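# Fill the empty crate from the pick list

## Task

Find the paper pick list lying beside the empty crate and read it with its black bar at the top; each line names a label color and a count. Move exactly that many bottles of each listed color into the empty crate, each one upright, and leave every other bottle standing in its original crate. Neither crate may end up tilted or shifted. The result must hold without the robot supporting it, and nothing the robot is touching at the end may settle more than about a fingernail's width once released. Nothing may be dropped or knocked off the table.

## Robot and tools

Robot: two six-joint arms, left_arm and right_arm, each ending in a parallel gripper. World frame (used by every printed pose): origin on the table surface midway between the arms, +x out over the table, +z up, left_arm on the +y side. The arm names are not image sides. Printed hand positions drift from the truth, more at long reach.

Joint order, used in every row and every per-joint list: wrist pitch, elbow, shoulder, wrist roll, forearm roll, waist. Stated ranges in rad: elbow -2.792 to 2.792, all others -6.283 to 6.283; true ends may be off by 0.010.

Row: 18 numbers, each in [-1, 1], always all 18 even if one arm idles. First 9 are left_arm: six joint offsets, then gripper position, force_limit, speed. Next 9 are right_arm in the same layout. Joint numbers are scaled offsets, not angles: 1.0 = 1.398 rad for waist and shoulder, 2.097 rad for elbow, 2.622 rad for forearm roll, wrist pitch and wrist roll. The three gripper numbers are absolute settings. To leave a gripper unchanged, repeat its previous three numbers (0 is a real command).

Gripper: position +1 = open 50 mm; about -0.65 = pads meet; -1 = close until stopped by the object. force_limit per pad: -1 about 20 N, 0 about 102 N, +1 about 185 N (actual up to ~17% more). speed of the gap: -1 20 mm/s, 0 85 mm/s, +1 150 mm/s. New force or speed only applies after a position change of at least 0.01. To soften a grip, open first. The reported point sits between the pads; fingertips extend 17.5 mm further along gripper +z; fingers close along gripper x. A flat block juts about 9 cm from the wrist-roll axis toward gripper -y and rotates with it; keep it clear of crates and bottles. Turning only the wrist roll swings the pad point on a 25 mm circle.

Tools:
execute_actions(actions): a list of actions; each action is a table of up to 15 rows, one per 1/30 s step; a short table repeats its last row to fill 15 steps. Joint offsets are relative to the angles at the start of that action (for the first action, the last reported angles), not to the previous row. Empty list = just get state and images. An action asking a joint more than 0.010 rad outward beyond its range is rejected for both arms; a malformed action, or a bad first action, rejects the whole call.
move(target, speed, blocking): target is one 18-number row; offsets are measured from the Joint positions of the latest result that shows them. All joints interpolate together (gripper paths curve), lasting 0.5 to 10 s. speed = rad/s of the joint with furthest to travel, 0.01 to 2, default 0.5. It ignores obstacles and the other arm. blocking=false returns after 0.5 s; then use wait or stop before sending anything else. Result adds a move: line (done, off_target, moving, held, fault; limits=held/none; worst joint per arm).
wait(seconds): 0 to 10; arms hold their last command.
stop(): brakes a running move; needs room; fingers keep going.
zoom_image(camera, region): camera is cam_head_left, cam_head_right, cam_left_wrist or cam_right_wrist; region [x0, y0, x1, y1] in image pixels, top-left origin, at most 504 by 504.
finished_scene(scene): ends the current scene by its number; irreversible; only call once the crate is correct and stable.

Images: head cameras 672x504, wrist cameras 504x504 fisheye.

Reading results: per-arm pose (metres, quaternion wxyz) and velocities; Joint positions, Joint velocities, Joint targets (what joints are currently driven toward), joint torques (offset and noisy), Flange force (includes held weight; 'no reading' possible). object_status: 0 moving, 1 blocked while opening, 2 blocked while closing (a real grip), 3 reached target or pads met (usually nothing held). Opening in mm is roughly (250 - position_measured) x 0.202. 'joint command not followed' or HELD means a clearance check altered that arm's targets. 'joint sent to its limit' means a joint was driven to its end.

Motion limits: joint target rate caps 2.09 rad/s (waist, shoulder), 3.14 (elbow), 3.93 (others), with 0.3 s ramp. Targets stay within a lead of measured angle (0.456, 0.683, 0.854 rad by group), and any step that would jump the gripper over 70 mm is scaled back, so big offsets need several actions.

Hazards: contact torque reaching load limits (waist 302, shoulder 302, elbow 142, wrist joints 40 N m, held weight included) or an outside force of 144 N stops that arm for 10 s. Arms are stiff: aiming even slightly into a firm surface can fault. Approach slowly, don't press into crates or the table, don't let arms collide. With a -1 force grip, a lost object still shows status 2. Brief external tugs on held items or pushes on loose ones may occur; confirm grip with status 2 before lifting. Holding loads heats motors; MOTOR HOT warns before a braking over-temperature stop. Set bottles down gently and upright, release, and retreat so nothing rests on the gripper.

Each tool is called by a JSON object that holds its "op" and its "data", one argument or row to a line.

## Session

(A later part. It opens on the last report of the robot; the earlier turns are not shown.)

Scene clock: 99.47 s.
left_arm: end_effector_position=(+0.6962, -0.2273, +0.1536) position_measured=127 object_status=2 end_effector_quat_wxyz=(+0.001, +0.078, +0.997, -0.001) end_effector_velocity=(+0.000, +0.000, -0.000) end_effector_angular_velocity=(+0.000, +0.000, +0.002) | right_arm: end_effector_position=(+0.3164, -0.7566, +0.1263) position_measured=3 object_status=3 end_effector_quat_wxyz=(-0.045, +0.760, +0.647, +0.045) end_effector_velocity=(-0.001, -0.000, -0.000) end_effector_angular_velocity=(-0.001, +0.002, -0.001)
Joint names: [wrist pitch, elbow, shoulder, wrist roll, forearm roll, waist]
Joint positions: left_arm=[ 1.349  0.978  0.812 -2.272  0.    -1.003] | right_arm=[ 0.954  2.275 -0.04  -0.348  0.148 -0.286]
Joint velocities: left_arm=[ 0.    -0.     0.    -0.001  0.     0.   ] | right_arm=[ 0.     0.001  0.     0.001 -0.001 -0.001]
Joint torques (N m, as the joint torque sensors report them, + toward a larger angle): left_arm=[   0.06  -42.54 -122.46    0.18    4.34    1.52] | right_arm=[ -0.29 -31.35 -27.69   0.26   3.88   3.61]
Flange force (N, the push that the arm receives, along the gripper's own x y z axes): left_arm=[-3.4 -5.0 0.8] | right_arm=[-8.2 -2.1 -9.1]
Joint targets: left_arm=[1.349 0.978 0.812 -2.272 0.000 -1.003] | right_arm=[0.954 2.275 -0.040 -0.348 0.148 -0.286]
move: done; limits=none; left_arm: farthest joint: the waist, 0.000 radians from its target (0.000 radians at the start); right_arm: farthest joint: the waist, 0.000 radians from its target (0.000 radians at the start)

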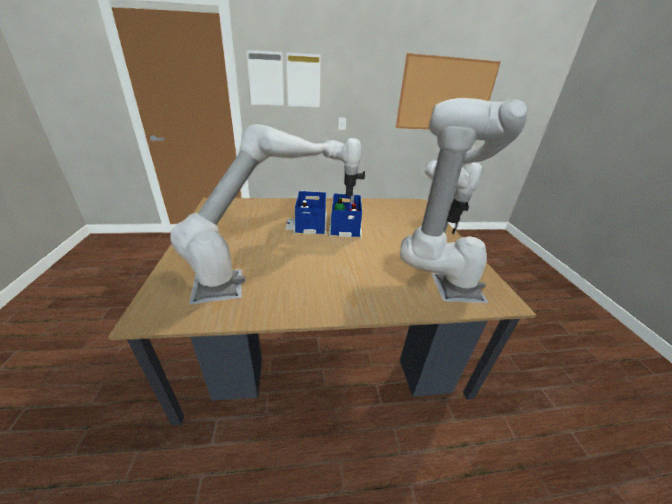

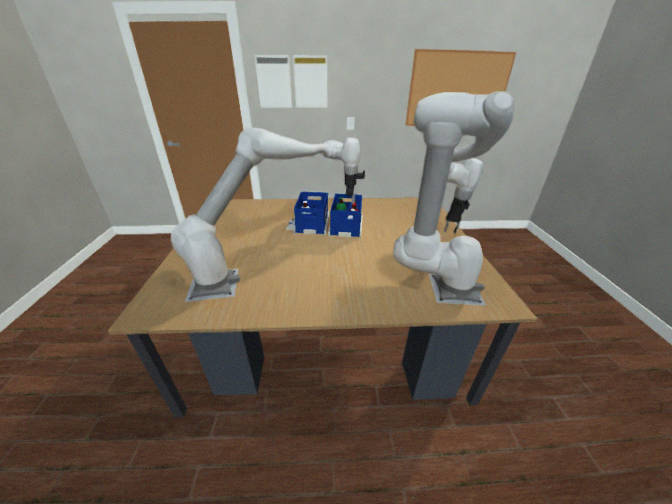

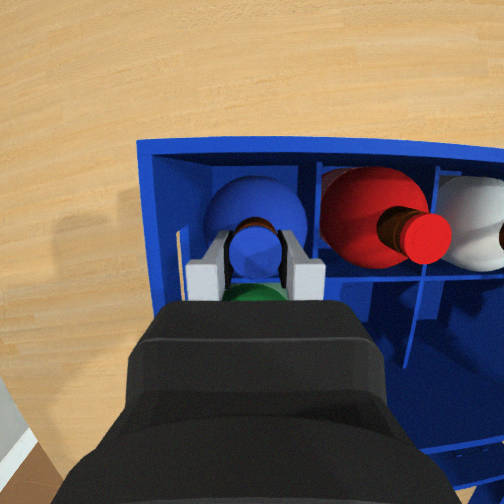

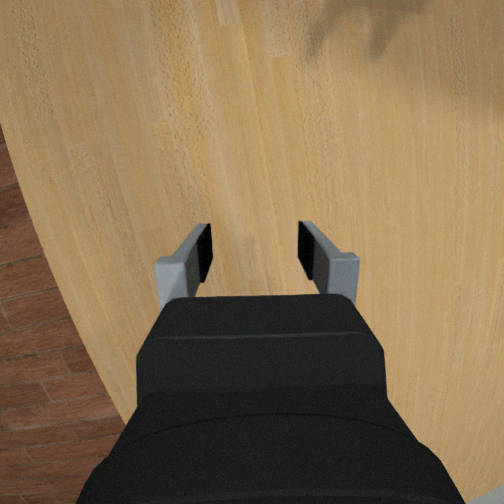

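{"op": "move", "data": {
  "target": [0.0615,-0.0631,-0.0206,0,0,0,-1,-0.5,0,0,0,0,0,0,0,1,0,0],
  "speed": 0.25
}}

{"op": "move", "data": {
  "target": [0.067,-0.0869,0.0046,0,0,0,-1,-0.5,0,0,0,0,0,0,0,1,0,0],
  "speed": 0.3
}}

{"op": "move", "data": {
  "target": [-0.0912,0.297,-0.2745,0.04,0,0.11,-1,-0.5,0,0,0,0,0,0,0,1,0,0],
  "speed": 0.45
}}

{"op": "move", "data": {
  "target": [-0.0607,0.0609,0.0224,0,0,0,-1,-0.5,0,0,0,0,0,0,0,1,0,0],
  "speed": 0.2
}}

Scene clock: 106.90 s.
left_arm: end_effector_position=(+0.6962, -0.2272, +0.2554) position_measured=127 object_status=2 end_effector_quat_wxyz=(+0.001, +0.078, +0.997, -0.001) end_effector_velocity=(-0.000, -0.001, +0.001) end_effector_angular_velocity=(-0.002, -0.001, -0.001) | right_arm: end_effector_position=(+0.3164, -0.7566, +0.1263) position_measured=3 object_status=3 end_effector_quat_wxyz=(-0.045, +0.760, +0.647, +0.045) end_effector_velocity=(+0.001, -0.001, +0.001) end_effector_angular_velocity=(-0.000, -0.002, -0.002)
Joint names: [wrist pitch, elbow, shoulder, wrist roll, forearm roll, waist]
Joint positions: left_arm=[ 1.51   0.846  0.783 -2.272  0.    -1.003] | right_arm=[ 0.954  2.275 -0.04  -0.348  0.148 -0.286]
Joint velocities: left_arm=[-0.001 -0.001 -0.001  0.    -0.    -0.001] | right_arm=[-0.    -0.001 -0.     0.     0.001 -0.001]
Joint torques (N m, as the joint torque sensors report them, + toward a larger angle): left_arm=[   0.35  -46.   -125.5     0.15    4.19    0.42] | right_arm=[ -0.3  -32.42 -29.45   0.14   3.69   1.2 ]
Flange force (N, the push that the arm receives, along the gripper's own x y z axes): left_arm=[-3.9 -3.9 5.0] | right_arm=[-3.3 0.9 -5.9]
Joint targets: left_arm=[1.510 0.846 0.783 -2.272 0.000 -1.003] | right_arm=[0.954 2.275 -0.040 -0.348 0.148 -0.286]
move: done; limits=none; left_arm: farthest joint: the elbow, 0.001 radians from its target (0.133 radians at the start); right_arm: farthest joint: the waist, 0.000 radians from its target (0.000 radians at the start)

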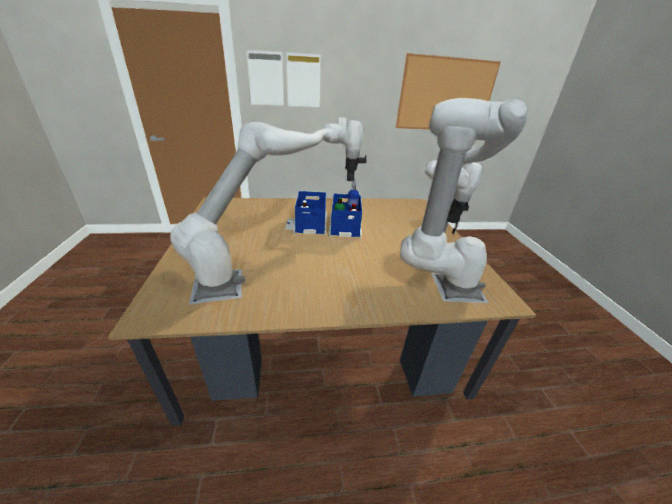

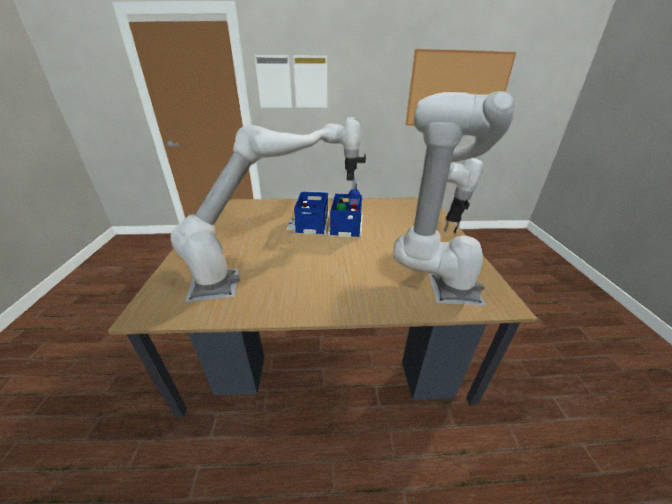

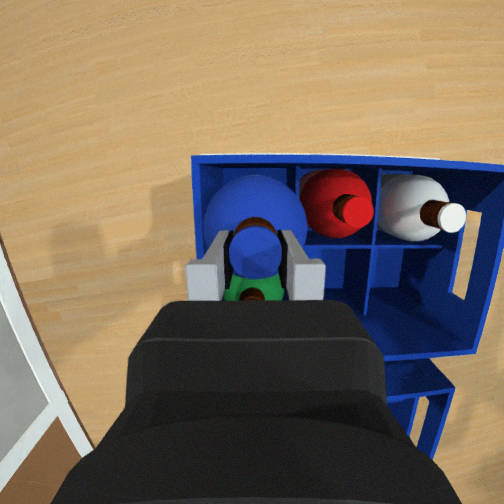

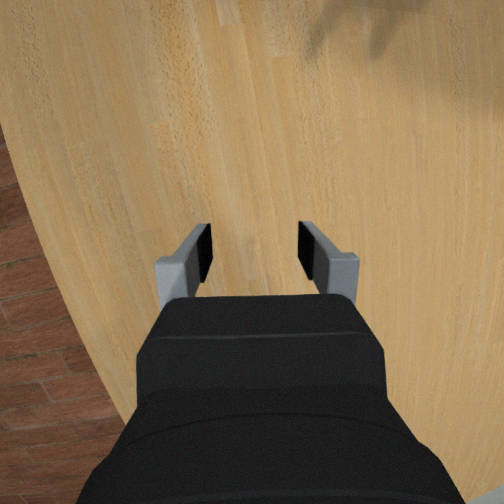

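Scene clock: 107.97 s.
left_arm: end_effector_position=(+0.6962, -0.2272, +0.3506) position_measured=127 object_status=2 end_effector_quat_wxyz=(+0.001, +0.078, +0.997, -0.001) end_effector_velocity=(+0.001, -0.000, +0.000) end_effector_angular_velocity=(+0.000, -0.001, +0.000) | right_arm: end_effector_position=(+0.3164, -0.7566, +0.1263) position_measured=3 object_status=3 end_effector_quat_wxyz=(-0.045, +0.760, +0.647, +0.045) end_effector_velocity=(+0.000, -0.000, -0.000) end_effector_angular_velocity=(+0.000, +0.000, +0.000)
Joint names: [wrist pitch, elbow, shoulder, wrist roll, forearm roll, waist]
Joint positions: left_arm=[ 1.686  0.664  0.789 -2.272  0.    -1.003] | right_arm=[ 0.954  2.275 -0.04  -0.348  0.148 -0.286]
Joint velocities: left_arm=[ 0.001 -0.003  0.001 -0.     0.001 -0.   ] | right_arm=[ 0.    -0.001  0.001 -0.001 -0.    -0.   ]
Joint torques (N m, as the joint torque sensors report them, + toward a larger angle): left_arm=[   0.01  -46.69 -126.09    0.14    4.33    1.75] | right_arm=[ -0.23 -32.93 -27.91   0.5    3.83   0.95]
Flange force (N, the push that the arm receives, along the gripper's own x y z axes): left_arm=[-3.0 -4.3 5.5] | right_arm=[-2.4 -2.5 -6.2]
Joint targets: left_arm=[1.686 0.664 0.789 -2.272 0.000 -1.003] | right_arm=[0.954 2.275 -0.040 -0.348 0.148 -0.286]
move: done; limits=none; left_arm: farthest joint: the waist, 0.000 radians from its target (0.000 radians at the start); right_arm: farthest joint: the waist, 0.000 radians from its target (0.000 radians at the start)

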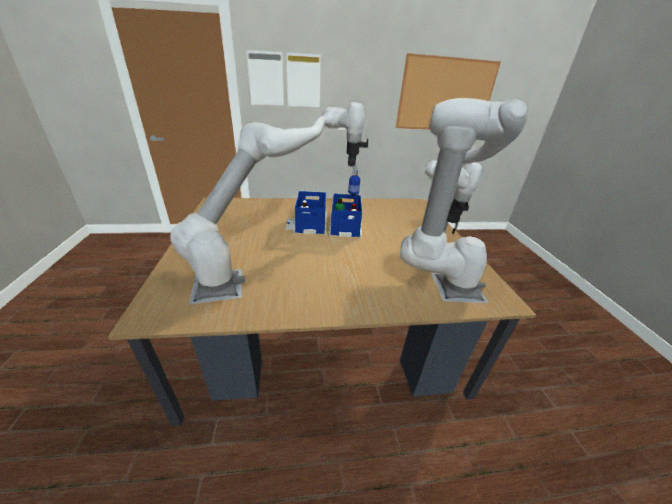

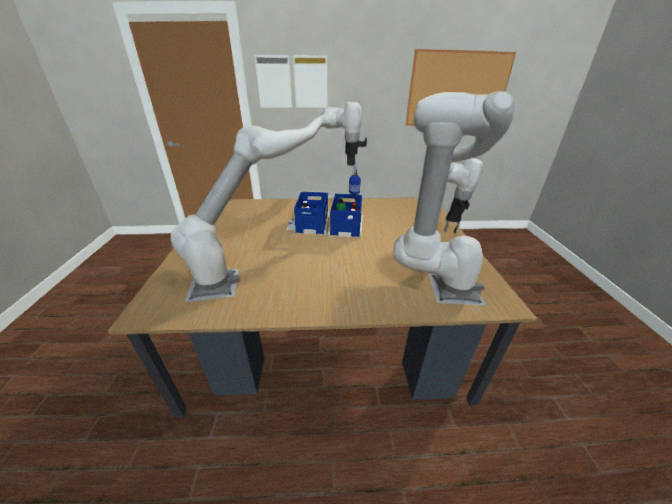

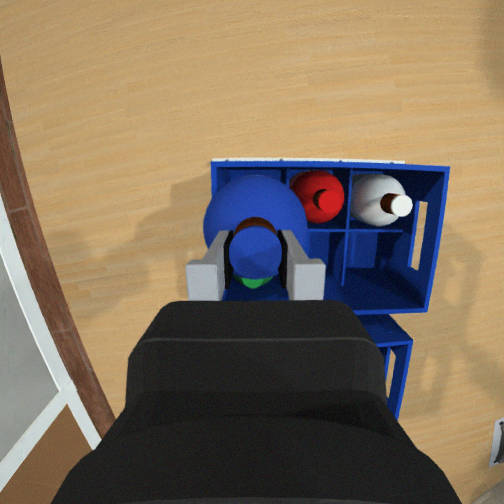

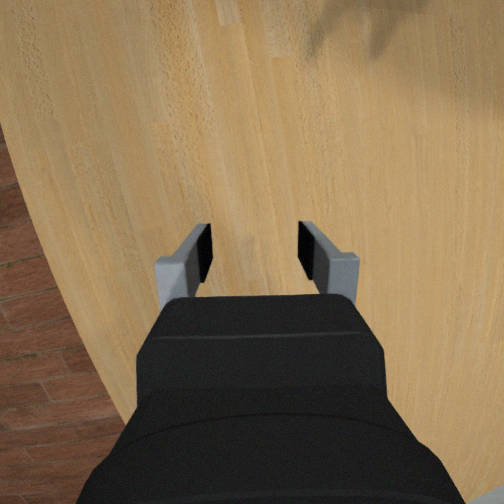

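Scene clock: 109.83 s.
left_arm: end_effector_position=(+0.6517, +0.0117, +0.3503) position_measured=127 object_status=2 end_effector_quat_wxyz=(+0.001, +0.053, +0.999, -0.001) end_effector_velocity=(+0.000, -0.000, +0.000) end_effector_angular_velocity=(-0.001, -0.001, -0.001) | right_arm: end_effector_position=(+0.3164, -0.7566, +0.1263) position_measured=3 object_status=3 end_effector_quat_wxyz=(-0.045, +0.760, +0.647, +0.045) end_effector_velocity=(+0.000, -0.001, -0.000) end_effector_angular_velocity=(-0.001, +0.001, -0.001)
Joint names: [wrist pitch, elbow, shoulder, wrist roll, forearm roll, waist]
Joint positions: left_arm=[ 1.447  1.287  0.406 -2.167  0.    -0.849] | right_arm=[ 0.954  2.275 -0.04  -0.348  0.148 -0.286]
Joint velocities: left_arm=[-0.001 -0.    -0.     0.001 -0.     0.   ] | right_arm=[ 0.    -0.001  0.001  0.001 -0.002 -0.001]
Joint torques (N m, as the joint torque sensors report them, + toward a larger angle): left_arm=[ -0.12 -47.46 -90.68   0.21   4.41   0.53] | right_arm=[  0.01 -32.99 -28.26   0.13   4.16   1.72]
Flange force (N, the push that the arm receives, along the gripper's own x y z axes): left_arm=[0.8 -0.9 7.2] | right_arm=[-4.1 -1.6 -5.3]
Joint targets: left_arm=[1.447 1.287 0.406 -2.167 0.000 -0.849] | right_arm=[0.954 2.275 -0.040 -0.348 0.148 -0.286]
move: done; limits=none; left_arm: farthest joint: the shoulder, 0.001 radians from its target (0.384 radians at the start); right_arm: farthest joint: the waist, 0.000 radians from its target (0.000 radians at the start)

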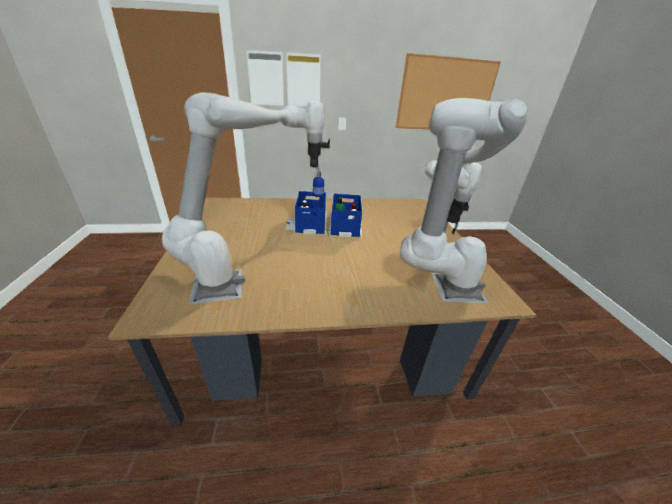

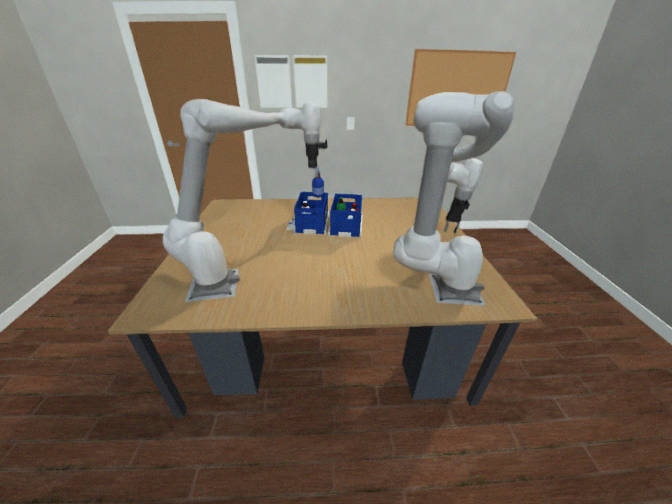

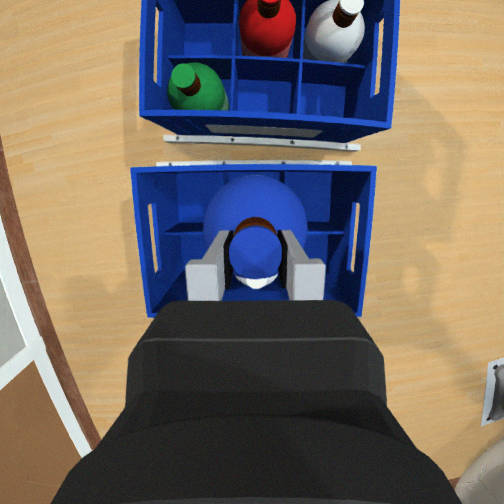

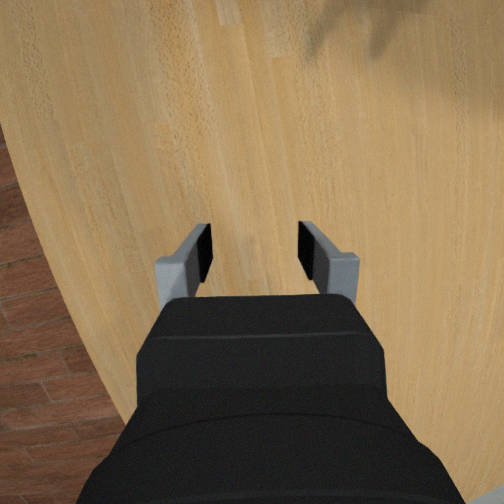

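Scene clock: 111.03 s.
left_arm: end_effector_position=(+0.6517, +0.0117, +0.2554) position_measured=127 object_status=2 end_effector_quat_wxyz=(+0.001, +0.053, +0.999, -0.001) end_effector_velocity=(-0.000, -0.001, +0.001) end_effector_angular_velocity=(-0.001, -0.001, -0.001) | right_arm: end_effector_position=(+0.3164, -0.7566, +0.1263) position_measured=3 object_status=3 end_effector_quat_wxyz=(-0.045, +0.760, +0.647, +0.045) end_effector_velocity=(+0.001, -0.001, +0.001) end_effector_angular_velocity=(-0.001, -0.002, +0.001)
Joint names: [wrist pitch, elbow, shoulder, wrist roll, forearm roll, waist]
Joint positions: left_arm=[ 1.288  1.414  0.437 -2.167  0.    -0.849] | right_arm=[ 0.954  2.275 -0.04  -0.348  0.148 -0.286]
Joint velocities: left_arm=[-0.    -0.001 -0.001  0.    -0.    -0.001] | right_arm=[ 0.    -0.002  0.    -0.002 -0.001 -0.001]
Joint torques (N m, as the joint torque sensors report them, + toward a larger angle): left_arm=[  0.2  -45.67 -92.09   0.18   4.04   3.14] | right_arm=[ -0.06 -32.42 -26.13  -0.08   3.65   1.65]
Flange force (N, the push that the arm receives, along the gripper's own x y z axes): left_arm=[2.8 -3.8 7.0] | right_arm=[-2.3 -4.4 -9.0]
Joint targets: left_arm=[1.288 1.415 0.437 -2.167 0.000 -0.849] | right_arm=[0.954 2.275 -0.040 -0.348 0.148 -0.286]
move: done; limits=none; left_arm: farthest joint: the waist, 0.000 radians from its target (0.000 radians at the start); right_arm: farthest joint: the waist, 0.000 radians from its target (0.000 radians at the start)

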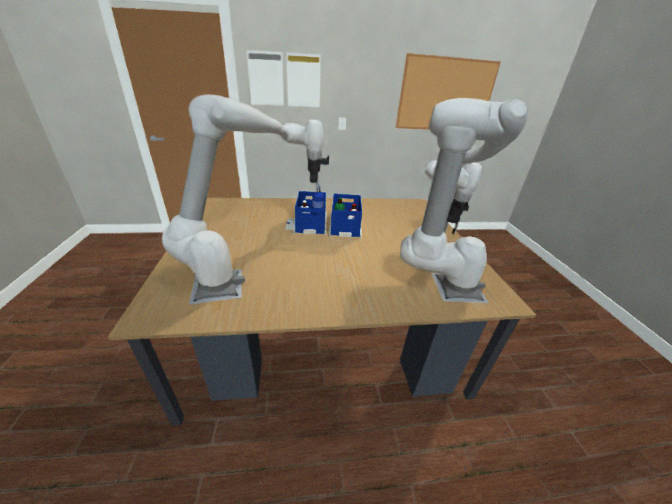

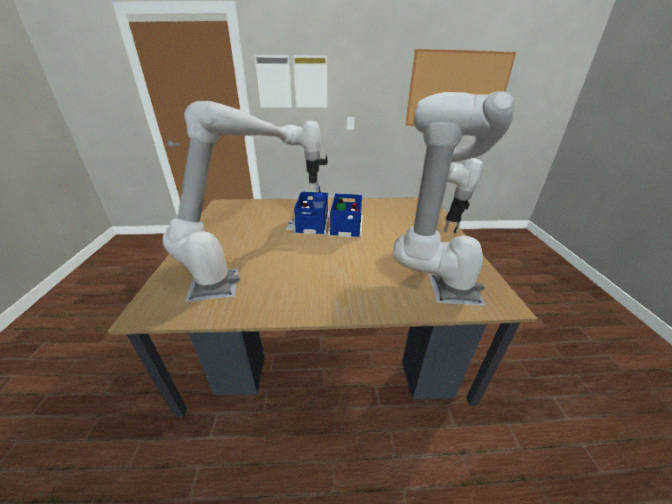

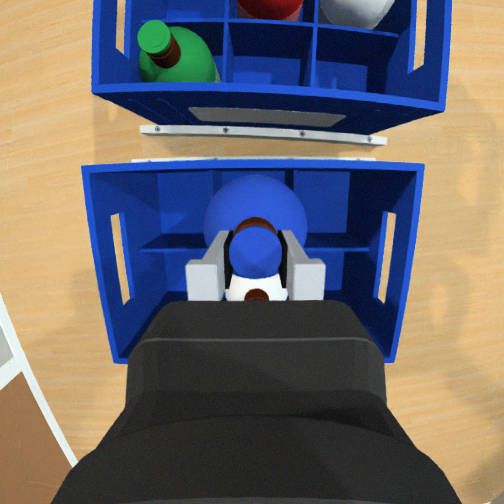

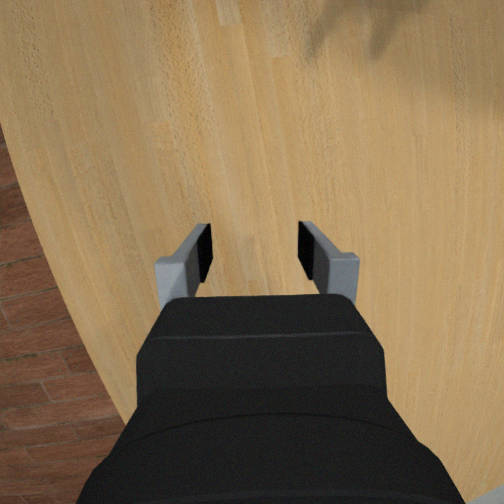

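{"op": "move", "data": {
  "target": [0,0,0,0,0,0.003,-1,-0.5,0,0,0,0,0,0,0,1,0,0],
  "speed": 0.1
}}

{"op": "move", "data": {
  "target": [-0.0626,0.05,0.0419,0,0,0,-1,-0.5,0,0,0,0,0,0,0,1,0,0],
  "speed": 0.12
}}

Scene clock: 114.63 s.
left_arm: end_effector_position=(+0.6539, +0.0143, +0.2553) position_measured=127 object_status=2 end_effector_quat_wxyz=(+0.001, +0.051, +0.999, -0.001) end_effector_velocity=(-0.000, +0.000, -0.001) end_effector_angular_velocity=(+0.002, +0.001, -0.001) | right_arm: end_effector_position=(+0.3164, -0.7566, +0.1263) position_measured=3 object_status=3 end_effector_quat_wxyz=(-0.045, +0.760, +0.647, +0.045) end_effector_velocity=(-0.000, -0.001, +0.000) end_effector_angular_velocity=(-0.000, -0.000, -0.001)
Joint names: [wrist pitch, elbow, shoulder, wrist roll, forearm roll, waist]
Joint positions: left_arm=[ 1.288  1.415  0.437 -2.167  0.    -0.845] | right_arm=[ 0.954  2.275 -0.04  -0.348  0.148 -0.286]
Joint velocities: left_arm=[ 0.001  0.001  0.001  0.     0.001 -0.   ] | right_arm=[-0.    -0.    -0.     0.    -0.    -0.001]
Joint torques (N m, as the joint torque sensors report them, + toward a larger angle): left_arm=[  0.14 -45.19 -90.03   0.11   4.03   2.14] | right_arm=[ -0.06 -31.87 -27.37   0.38   3.57   0.92]
Flange force (N, the push that the arm receives, along the gripper's own x y z axes): left_arm=[3.5 -1.2 5.8] | right_arm=[-1.9 -1.6 -7.8]
Joint targets: left_arm=[1.288 1.414 0.437 -2.167 0.000 -0.845] | right_arm=[0.954 2.275 -0.040 -0.348 0.148 -0.286]
move: done; limits=none; left_arm: farthest joint: the elbow, 0.001 radians from its target (0.001 radians at the start); right_arm: farthest joint: the waist, 0.000 radians from its target (0.000 radians at the start)

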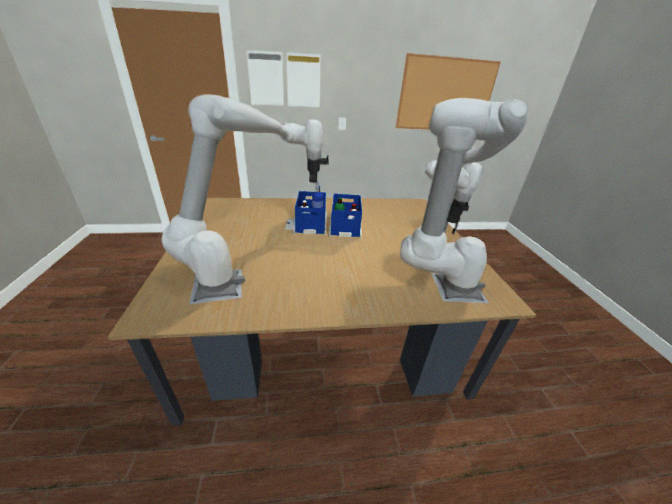

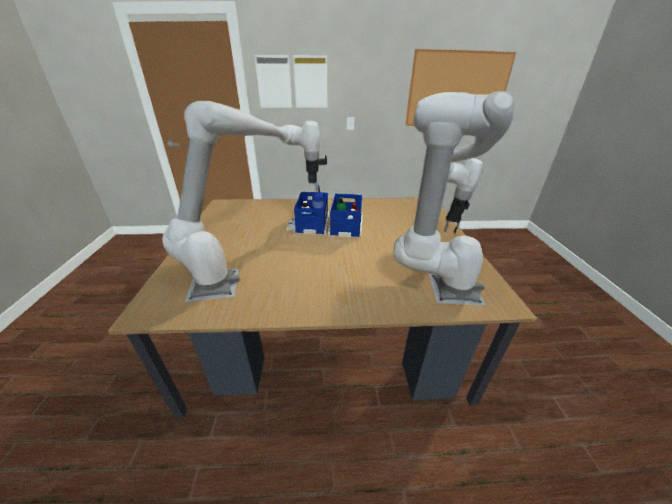

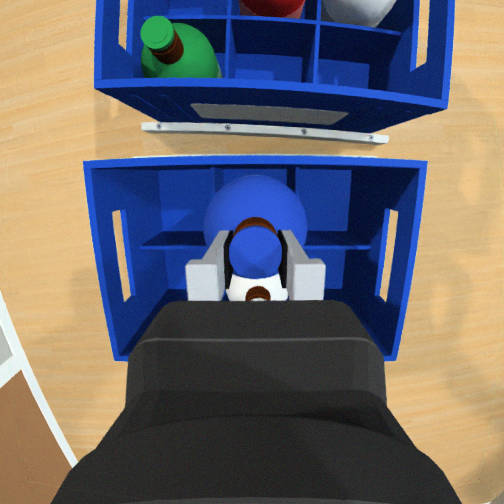

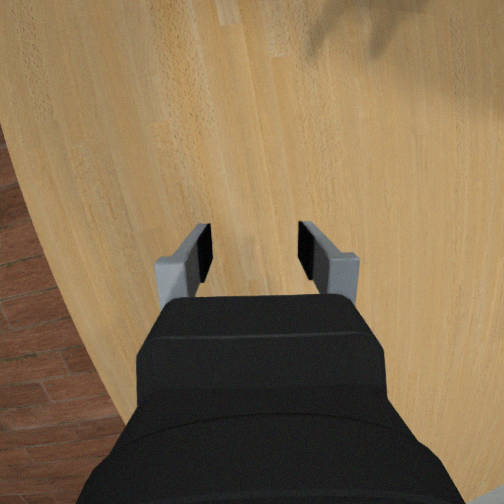

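Scene clock: 116.33 s.
left_arm: end_effector_position=(+0.6541, +0.0141, +0.1538) position_measured=127 object_status=2 end_effector_quat_wxyz=(+0.001, +0.051, +0.999, -0.001) end_effector_velocity=(-0.000, -0.000, -0.001) end_effector_angular_velocity=(-0.000, -0.000, +0.001) | right_arm: end_effector_position=(+0.3164, -0.7566, +0.1263) position_measured=3 object_status=3 end_effector_quat_wxyz=(-0.045, +0.760, +0.647, +0.045) end_effector_velocity=(-0.000, -0.000, -0.000) end_effector_angular_velocity=(-0.000, +0.000, +0.001)
Joint names: [wrist pitch, elbow, shoulder, wrist roll, forearm roll, waist]
Joint positions: left_arm=[ 1.124  1.519  0.496 -2.167  0.    -0.845] | right_arm=[ 0.954  2.275 -0.04  -0.348  0.148 -0.286]
Joint velocities: left_arm=[-0.001  0.001  0.    -0.001 -0.    -0.   ] | right_arm=[-0.     0.    -0.    -0.001 -0.001 -0.   ]
Joint torques (N m, as the joint torque sensors report them, + toward a larger angle): left_arm=[ -0.17 -42.58 -94.06   0.07   3.82   1.88] | right_arm=[ -0.06 -33.14 -27.79   0.1    3.6    0.63]
Flange force (N, the push that the arm receives, along the gripper's own x y z axes): left_arm=[2.0 -1.9 5.6] | right_arm=[-0.7 -2.6 -5.6]
Joint targets: left_arm=[1.123 1.519 0.496 -2.167 0.000 -0.845] | right_arm=[0.954 2.275 -0.040 -0.348 0.148 -0.286]
move: done; limits=none; left_arm: farthest joint: the elbow, 0.001 radians from its target (0.105 radians at the start); right_arm: farthest joint: the waist, 0.000 radians from its target (0.000 radians at the start)

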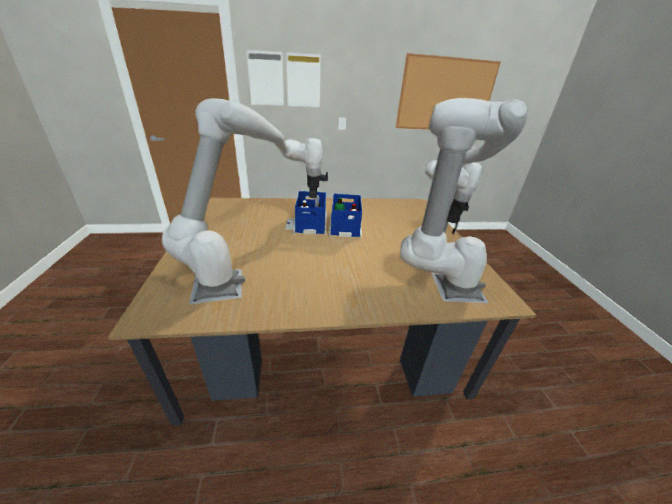

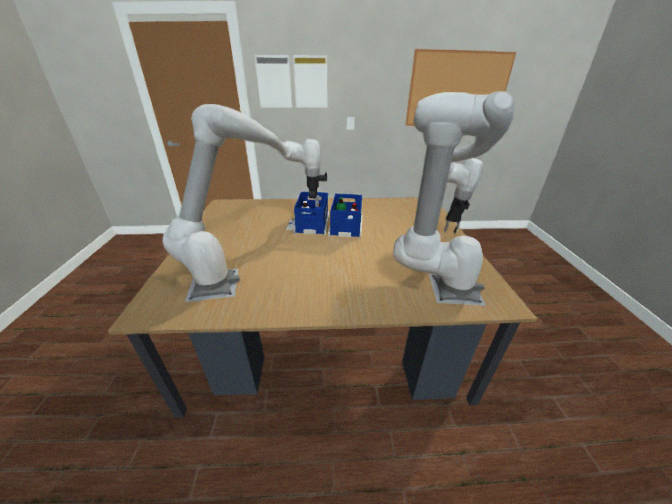

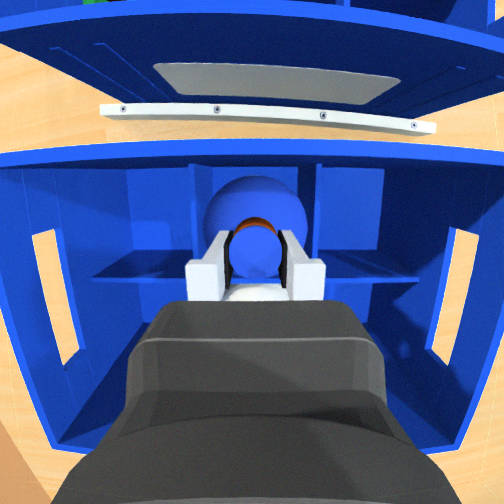

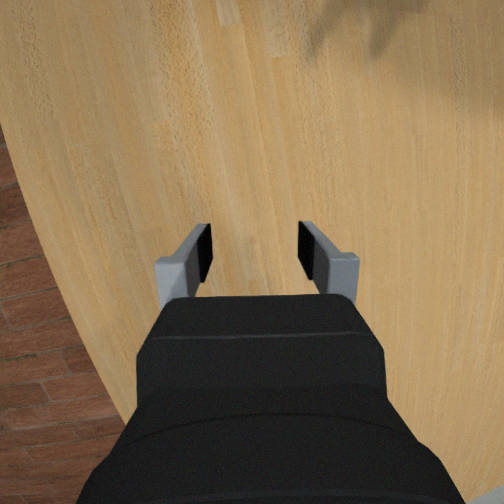

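{"op": "execute_actions", "data": {
  "actions": [
    [[-0.0012,0.0009,0.001,0,0,0,-1,-0.5,0,0,0,0,0,0,0,1,0,0]],
    [[0,0,0,0,0,0,0.5,-0.5,0,0,0,0,0,0,0,1,0,0]]
  ]
}}

{"op": "move", "data": {
  "target": [0.0626,-0.05,-0.0419,0,0,0,0.5,-0.5,0,0,0,0,0,0,0,1,0,0],
  "speed": 0.4
}}

Scene clock: 118.80 s.
left_arm: end_effector_position=(+0.6541, +0.0141, +0.1517) position_measured=78 object_status=3 end_effector_quat_wxyz=(+0.001, +0.051, +0.999, -0.001) end_effector_velocity=(-0.000, -0.000, +0.001) end_effector_angular_velocity=(-0.001, -0.001, -0.001) | right_arm: end_effector_position=(+0.3164, -0.7566, +0.1263) position_measured=3 object_status=3 end_effector_quat_wxyz=(-0.045, +0.760, +0.647, +0.045) end_effector_velocity=(-0.000, +0.000, -0.000) end_effector_angular_velocity=(+0.001, +0.001, -0.001)
Joint names: [wrist pitch, elbow, shoulder, wrist roll, forearm roll, waist]
Joint positions: left_arm=[ 1.12   1.521  0.497 -2.167  0.    -0.845] | right_arm=[ 0.954  2.275 -0.04  -0.348  0.148 -0.286]
Joint velocities: left_arm=[-0.001  0.001 -0.002  0.001 -0.    -0.   ] | right_arm=[ 0.    -0.     0.001  0.001  0.    -0.   ]
Joint torques (N m, as the joint torque sensors report them, + toward a larger angle): left_arm=[  0.01 -39.25 -92.48   0.1    3.78   1.61] | right_arm=[ -0.17 -32.14 -30.34  -0.03   3.84   2.3 ]
Flange force (N, the push that the arm receives, along the gripper's own x y z axes): left_arm=[-2.4 -4.3 1.7] | right_arm=[-5.6 2.3 -4.3]
Flange force at the end of the 1st action (N, along the gripper's axes at the end of the call): left_arm=[3.0 2.5 -59.6] | right_arm=[-5.8 -1.2 -6.2]
Joint targets: left_arm=[1.120 1.521 0.497 -2.167 0.000 -0.845] | right_arm=[0.954 2.275 -0.040 -0.348 0.148 -0.286]
Step readings (joint positions; steps 1 to 15: 1st action; 16 to 30: 2nd action):
0: left_arm=[1.123 1.519 0.496 -2.167 0.000 -0.845] | right_arm=[0.954 2.275 -0.040 -0.348 0.148 -0.286]
1: left_arm=[1.123 1.519 0.496 -2.167 0.000 -0.845] | right_arm=[0.954 2.275 -0.040 -0.348 0.148 -0.286]
2: left_arm=[1.122 1.520 0.496 -2.167 0.000 -0.845] | right_arm=[0.954 2.275 -0.040 -0.348 0.148 -0.286]
4: left_arm=[1.121 1.520 0.496 -2.167 0.000 -0.845] | right_arm=[0.954 2.275 -0.040 -0.348 0.148 -0.286]
8: left_arm=[1.120 1.521 0.497 -2.167 0.000 -0.845] | right_arm=[0.954 2.275 -0.040 -0.348 0.148 -0.286]
15: left_arm=[1.120 1.521 0.497 -2.167 0.000 -0.845] | right_arm=[0.954 2.275 -0.040 -0.348 0.148 -0.286]
16: left_arm=[1.120 1.521 0.497 -2.167 0.000 -0.845] | right_arm=[0.954 2.275 -0.040 -0.348 0.148 -0.286]
17: left_arm=[1.120 1.522 0.497 -2.167 0.000 -0.845] | right_arm=[0.954 2.275 -0.040 -0.348 0.148 -0.286]
19: left_arm=[1.120 1.522 0.497 -2.167 0.000 -0.845] | right_arm=[0.954 2.275 -0.040 -0.348 0.148 -0.286]
23: left_arm=[1.120 1.521 0.497 -2.167 0.000 -0.845] | right_arm=[0.954 2.275 -0.040 -0.348 0.148 -0.286]
30: Joint positions above

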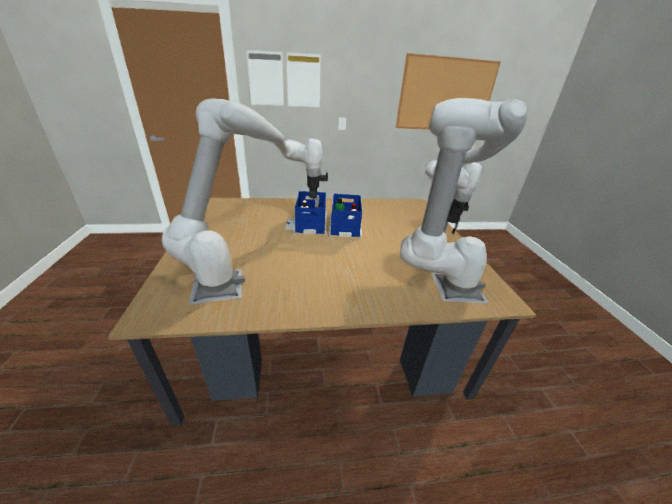

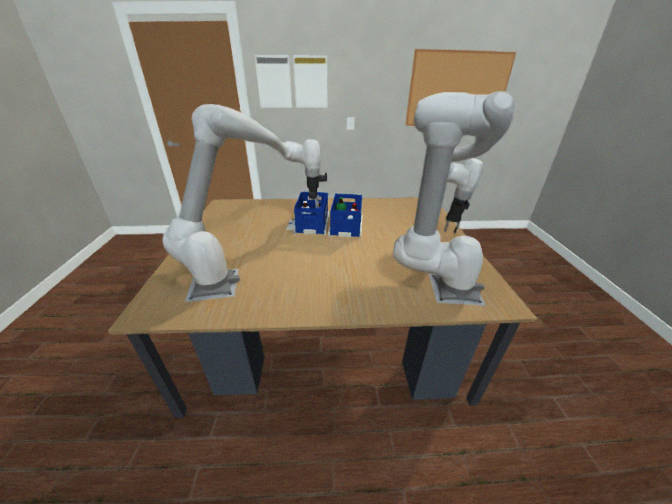

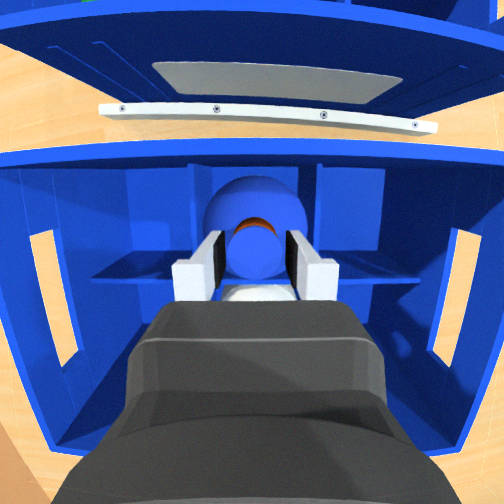

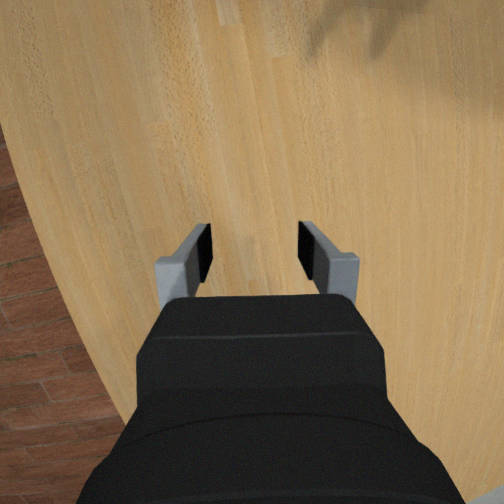

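Scene clock: 119.67 s.
left_arm: end_effector_position=(+0.6541, +0.0141, +0.2533) position_measured=78 object_status=3 end_effector_quat_wxyz=(+0.001, +0.051, +0.999, -0.001) end_effector_velocity=(-0.001, -0.001, -0.002) end_effector_angular_velocity=(+0.001, +0.002, -0.001) | right_arm: end_effector_position=(+0.3164, -0.7566, +0.1263) position_measured=3 object_status=3 end_effector_quat_wxyz=(-0.045, +0.760, +0.647, +0.045) end_effector_velocity=(+0.000, -0.001, +0.000) end_effector_angular_velocity=(-0.001, -0.001, +0.001)
Joint names: [wrist pitch, elbow, shoulder, wrist roll, forearm roll, waist]
Joint positions: left_arm=[ 1.284  1.416  0.438 -2.167  0.    -0.845] | right_arm=[ 0.954  2.275 -0.04  -0.348  0.148 -0.286]
Joint velocities: left_arm=[ 0.     0.     0.002  0.    -0.    -0.001] | right_arm=[ 0.    -0.001 -0.    -0.    -0.001 -0.   ]
Joint torques (N m, as the joint torque sensors report them, + toward a larger angle): left_arm=[  0.1  -41.78 -87.53   0.07   4.3    0.4 ] | right_arm=[  0.48 -33.25 -28.76   0.13   3.95   2.26]
Flange force (N, the push that the arm receives, along the gripper's own x y z axes): left_arm=[-1.2 -1.6 1.1] | right_arm=[-4.9 -2.0 -4.0]
Joint targets: left_arm=[1.284 1.416 0.438 -2.167 0.000 -0.845] | right_arm=[0.954 2.275 -0.040 -0.348 0.148 -0.286]
move: done; limits=none; left_arm: farthest joint: the waist, 0.000 radians from its target (0.000 radians at the start); right_arm: farthest joint: the waist, 0.000 radians from its target (0.000 radians at the start)

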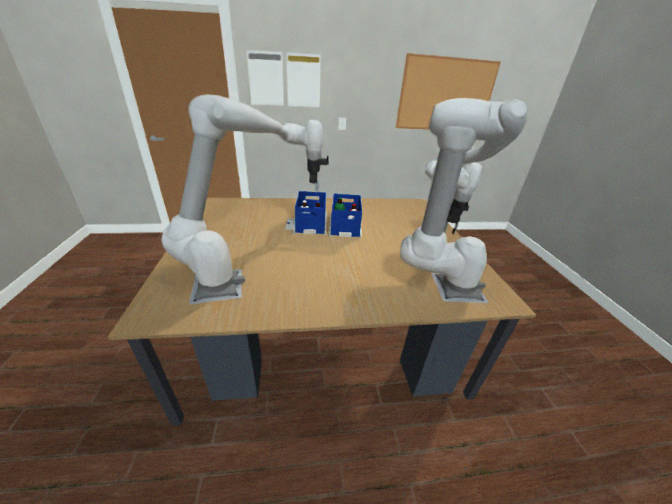

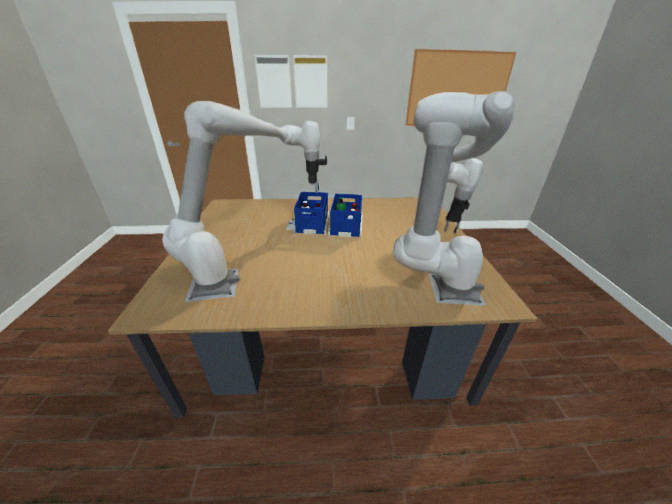

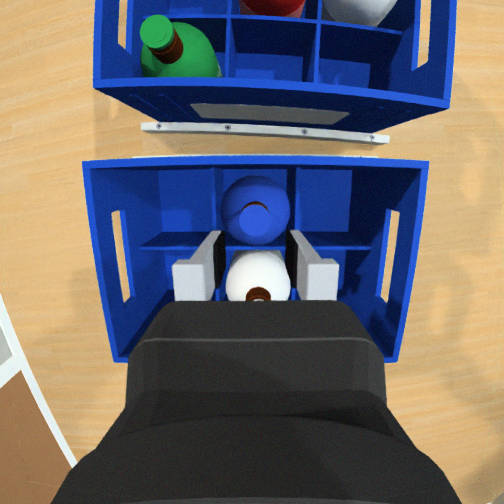

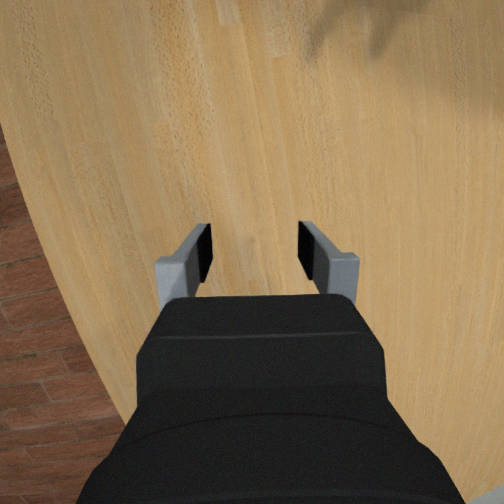

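{"op": "finished_scene", "data": {
  "scene": 1
}}

The scene is finished: the task was done.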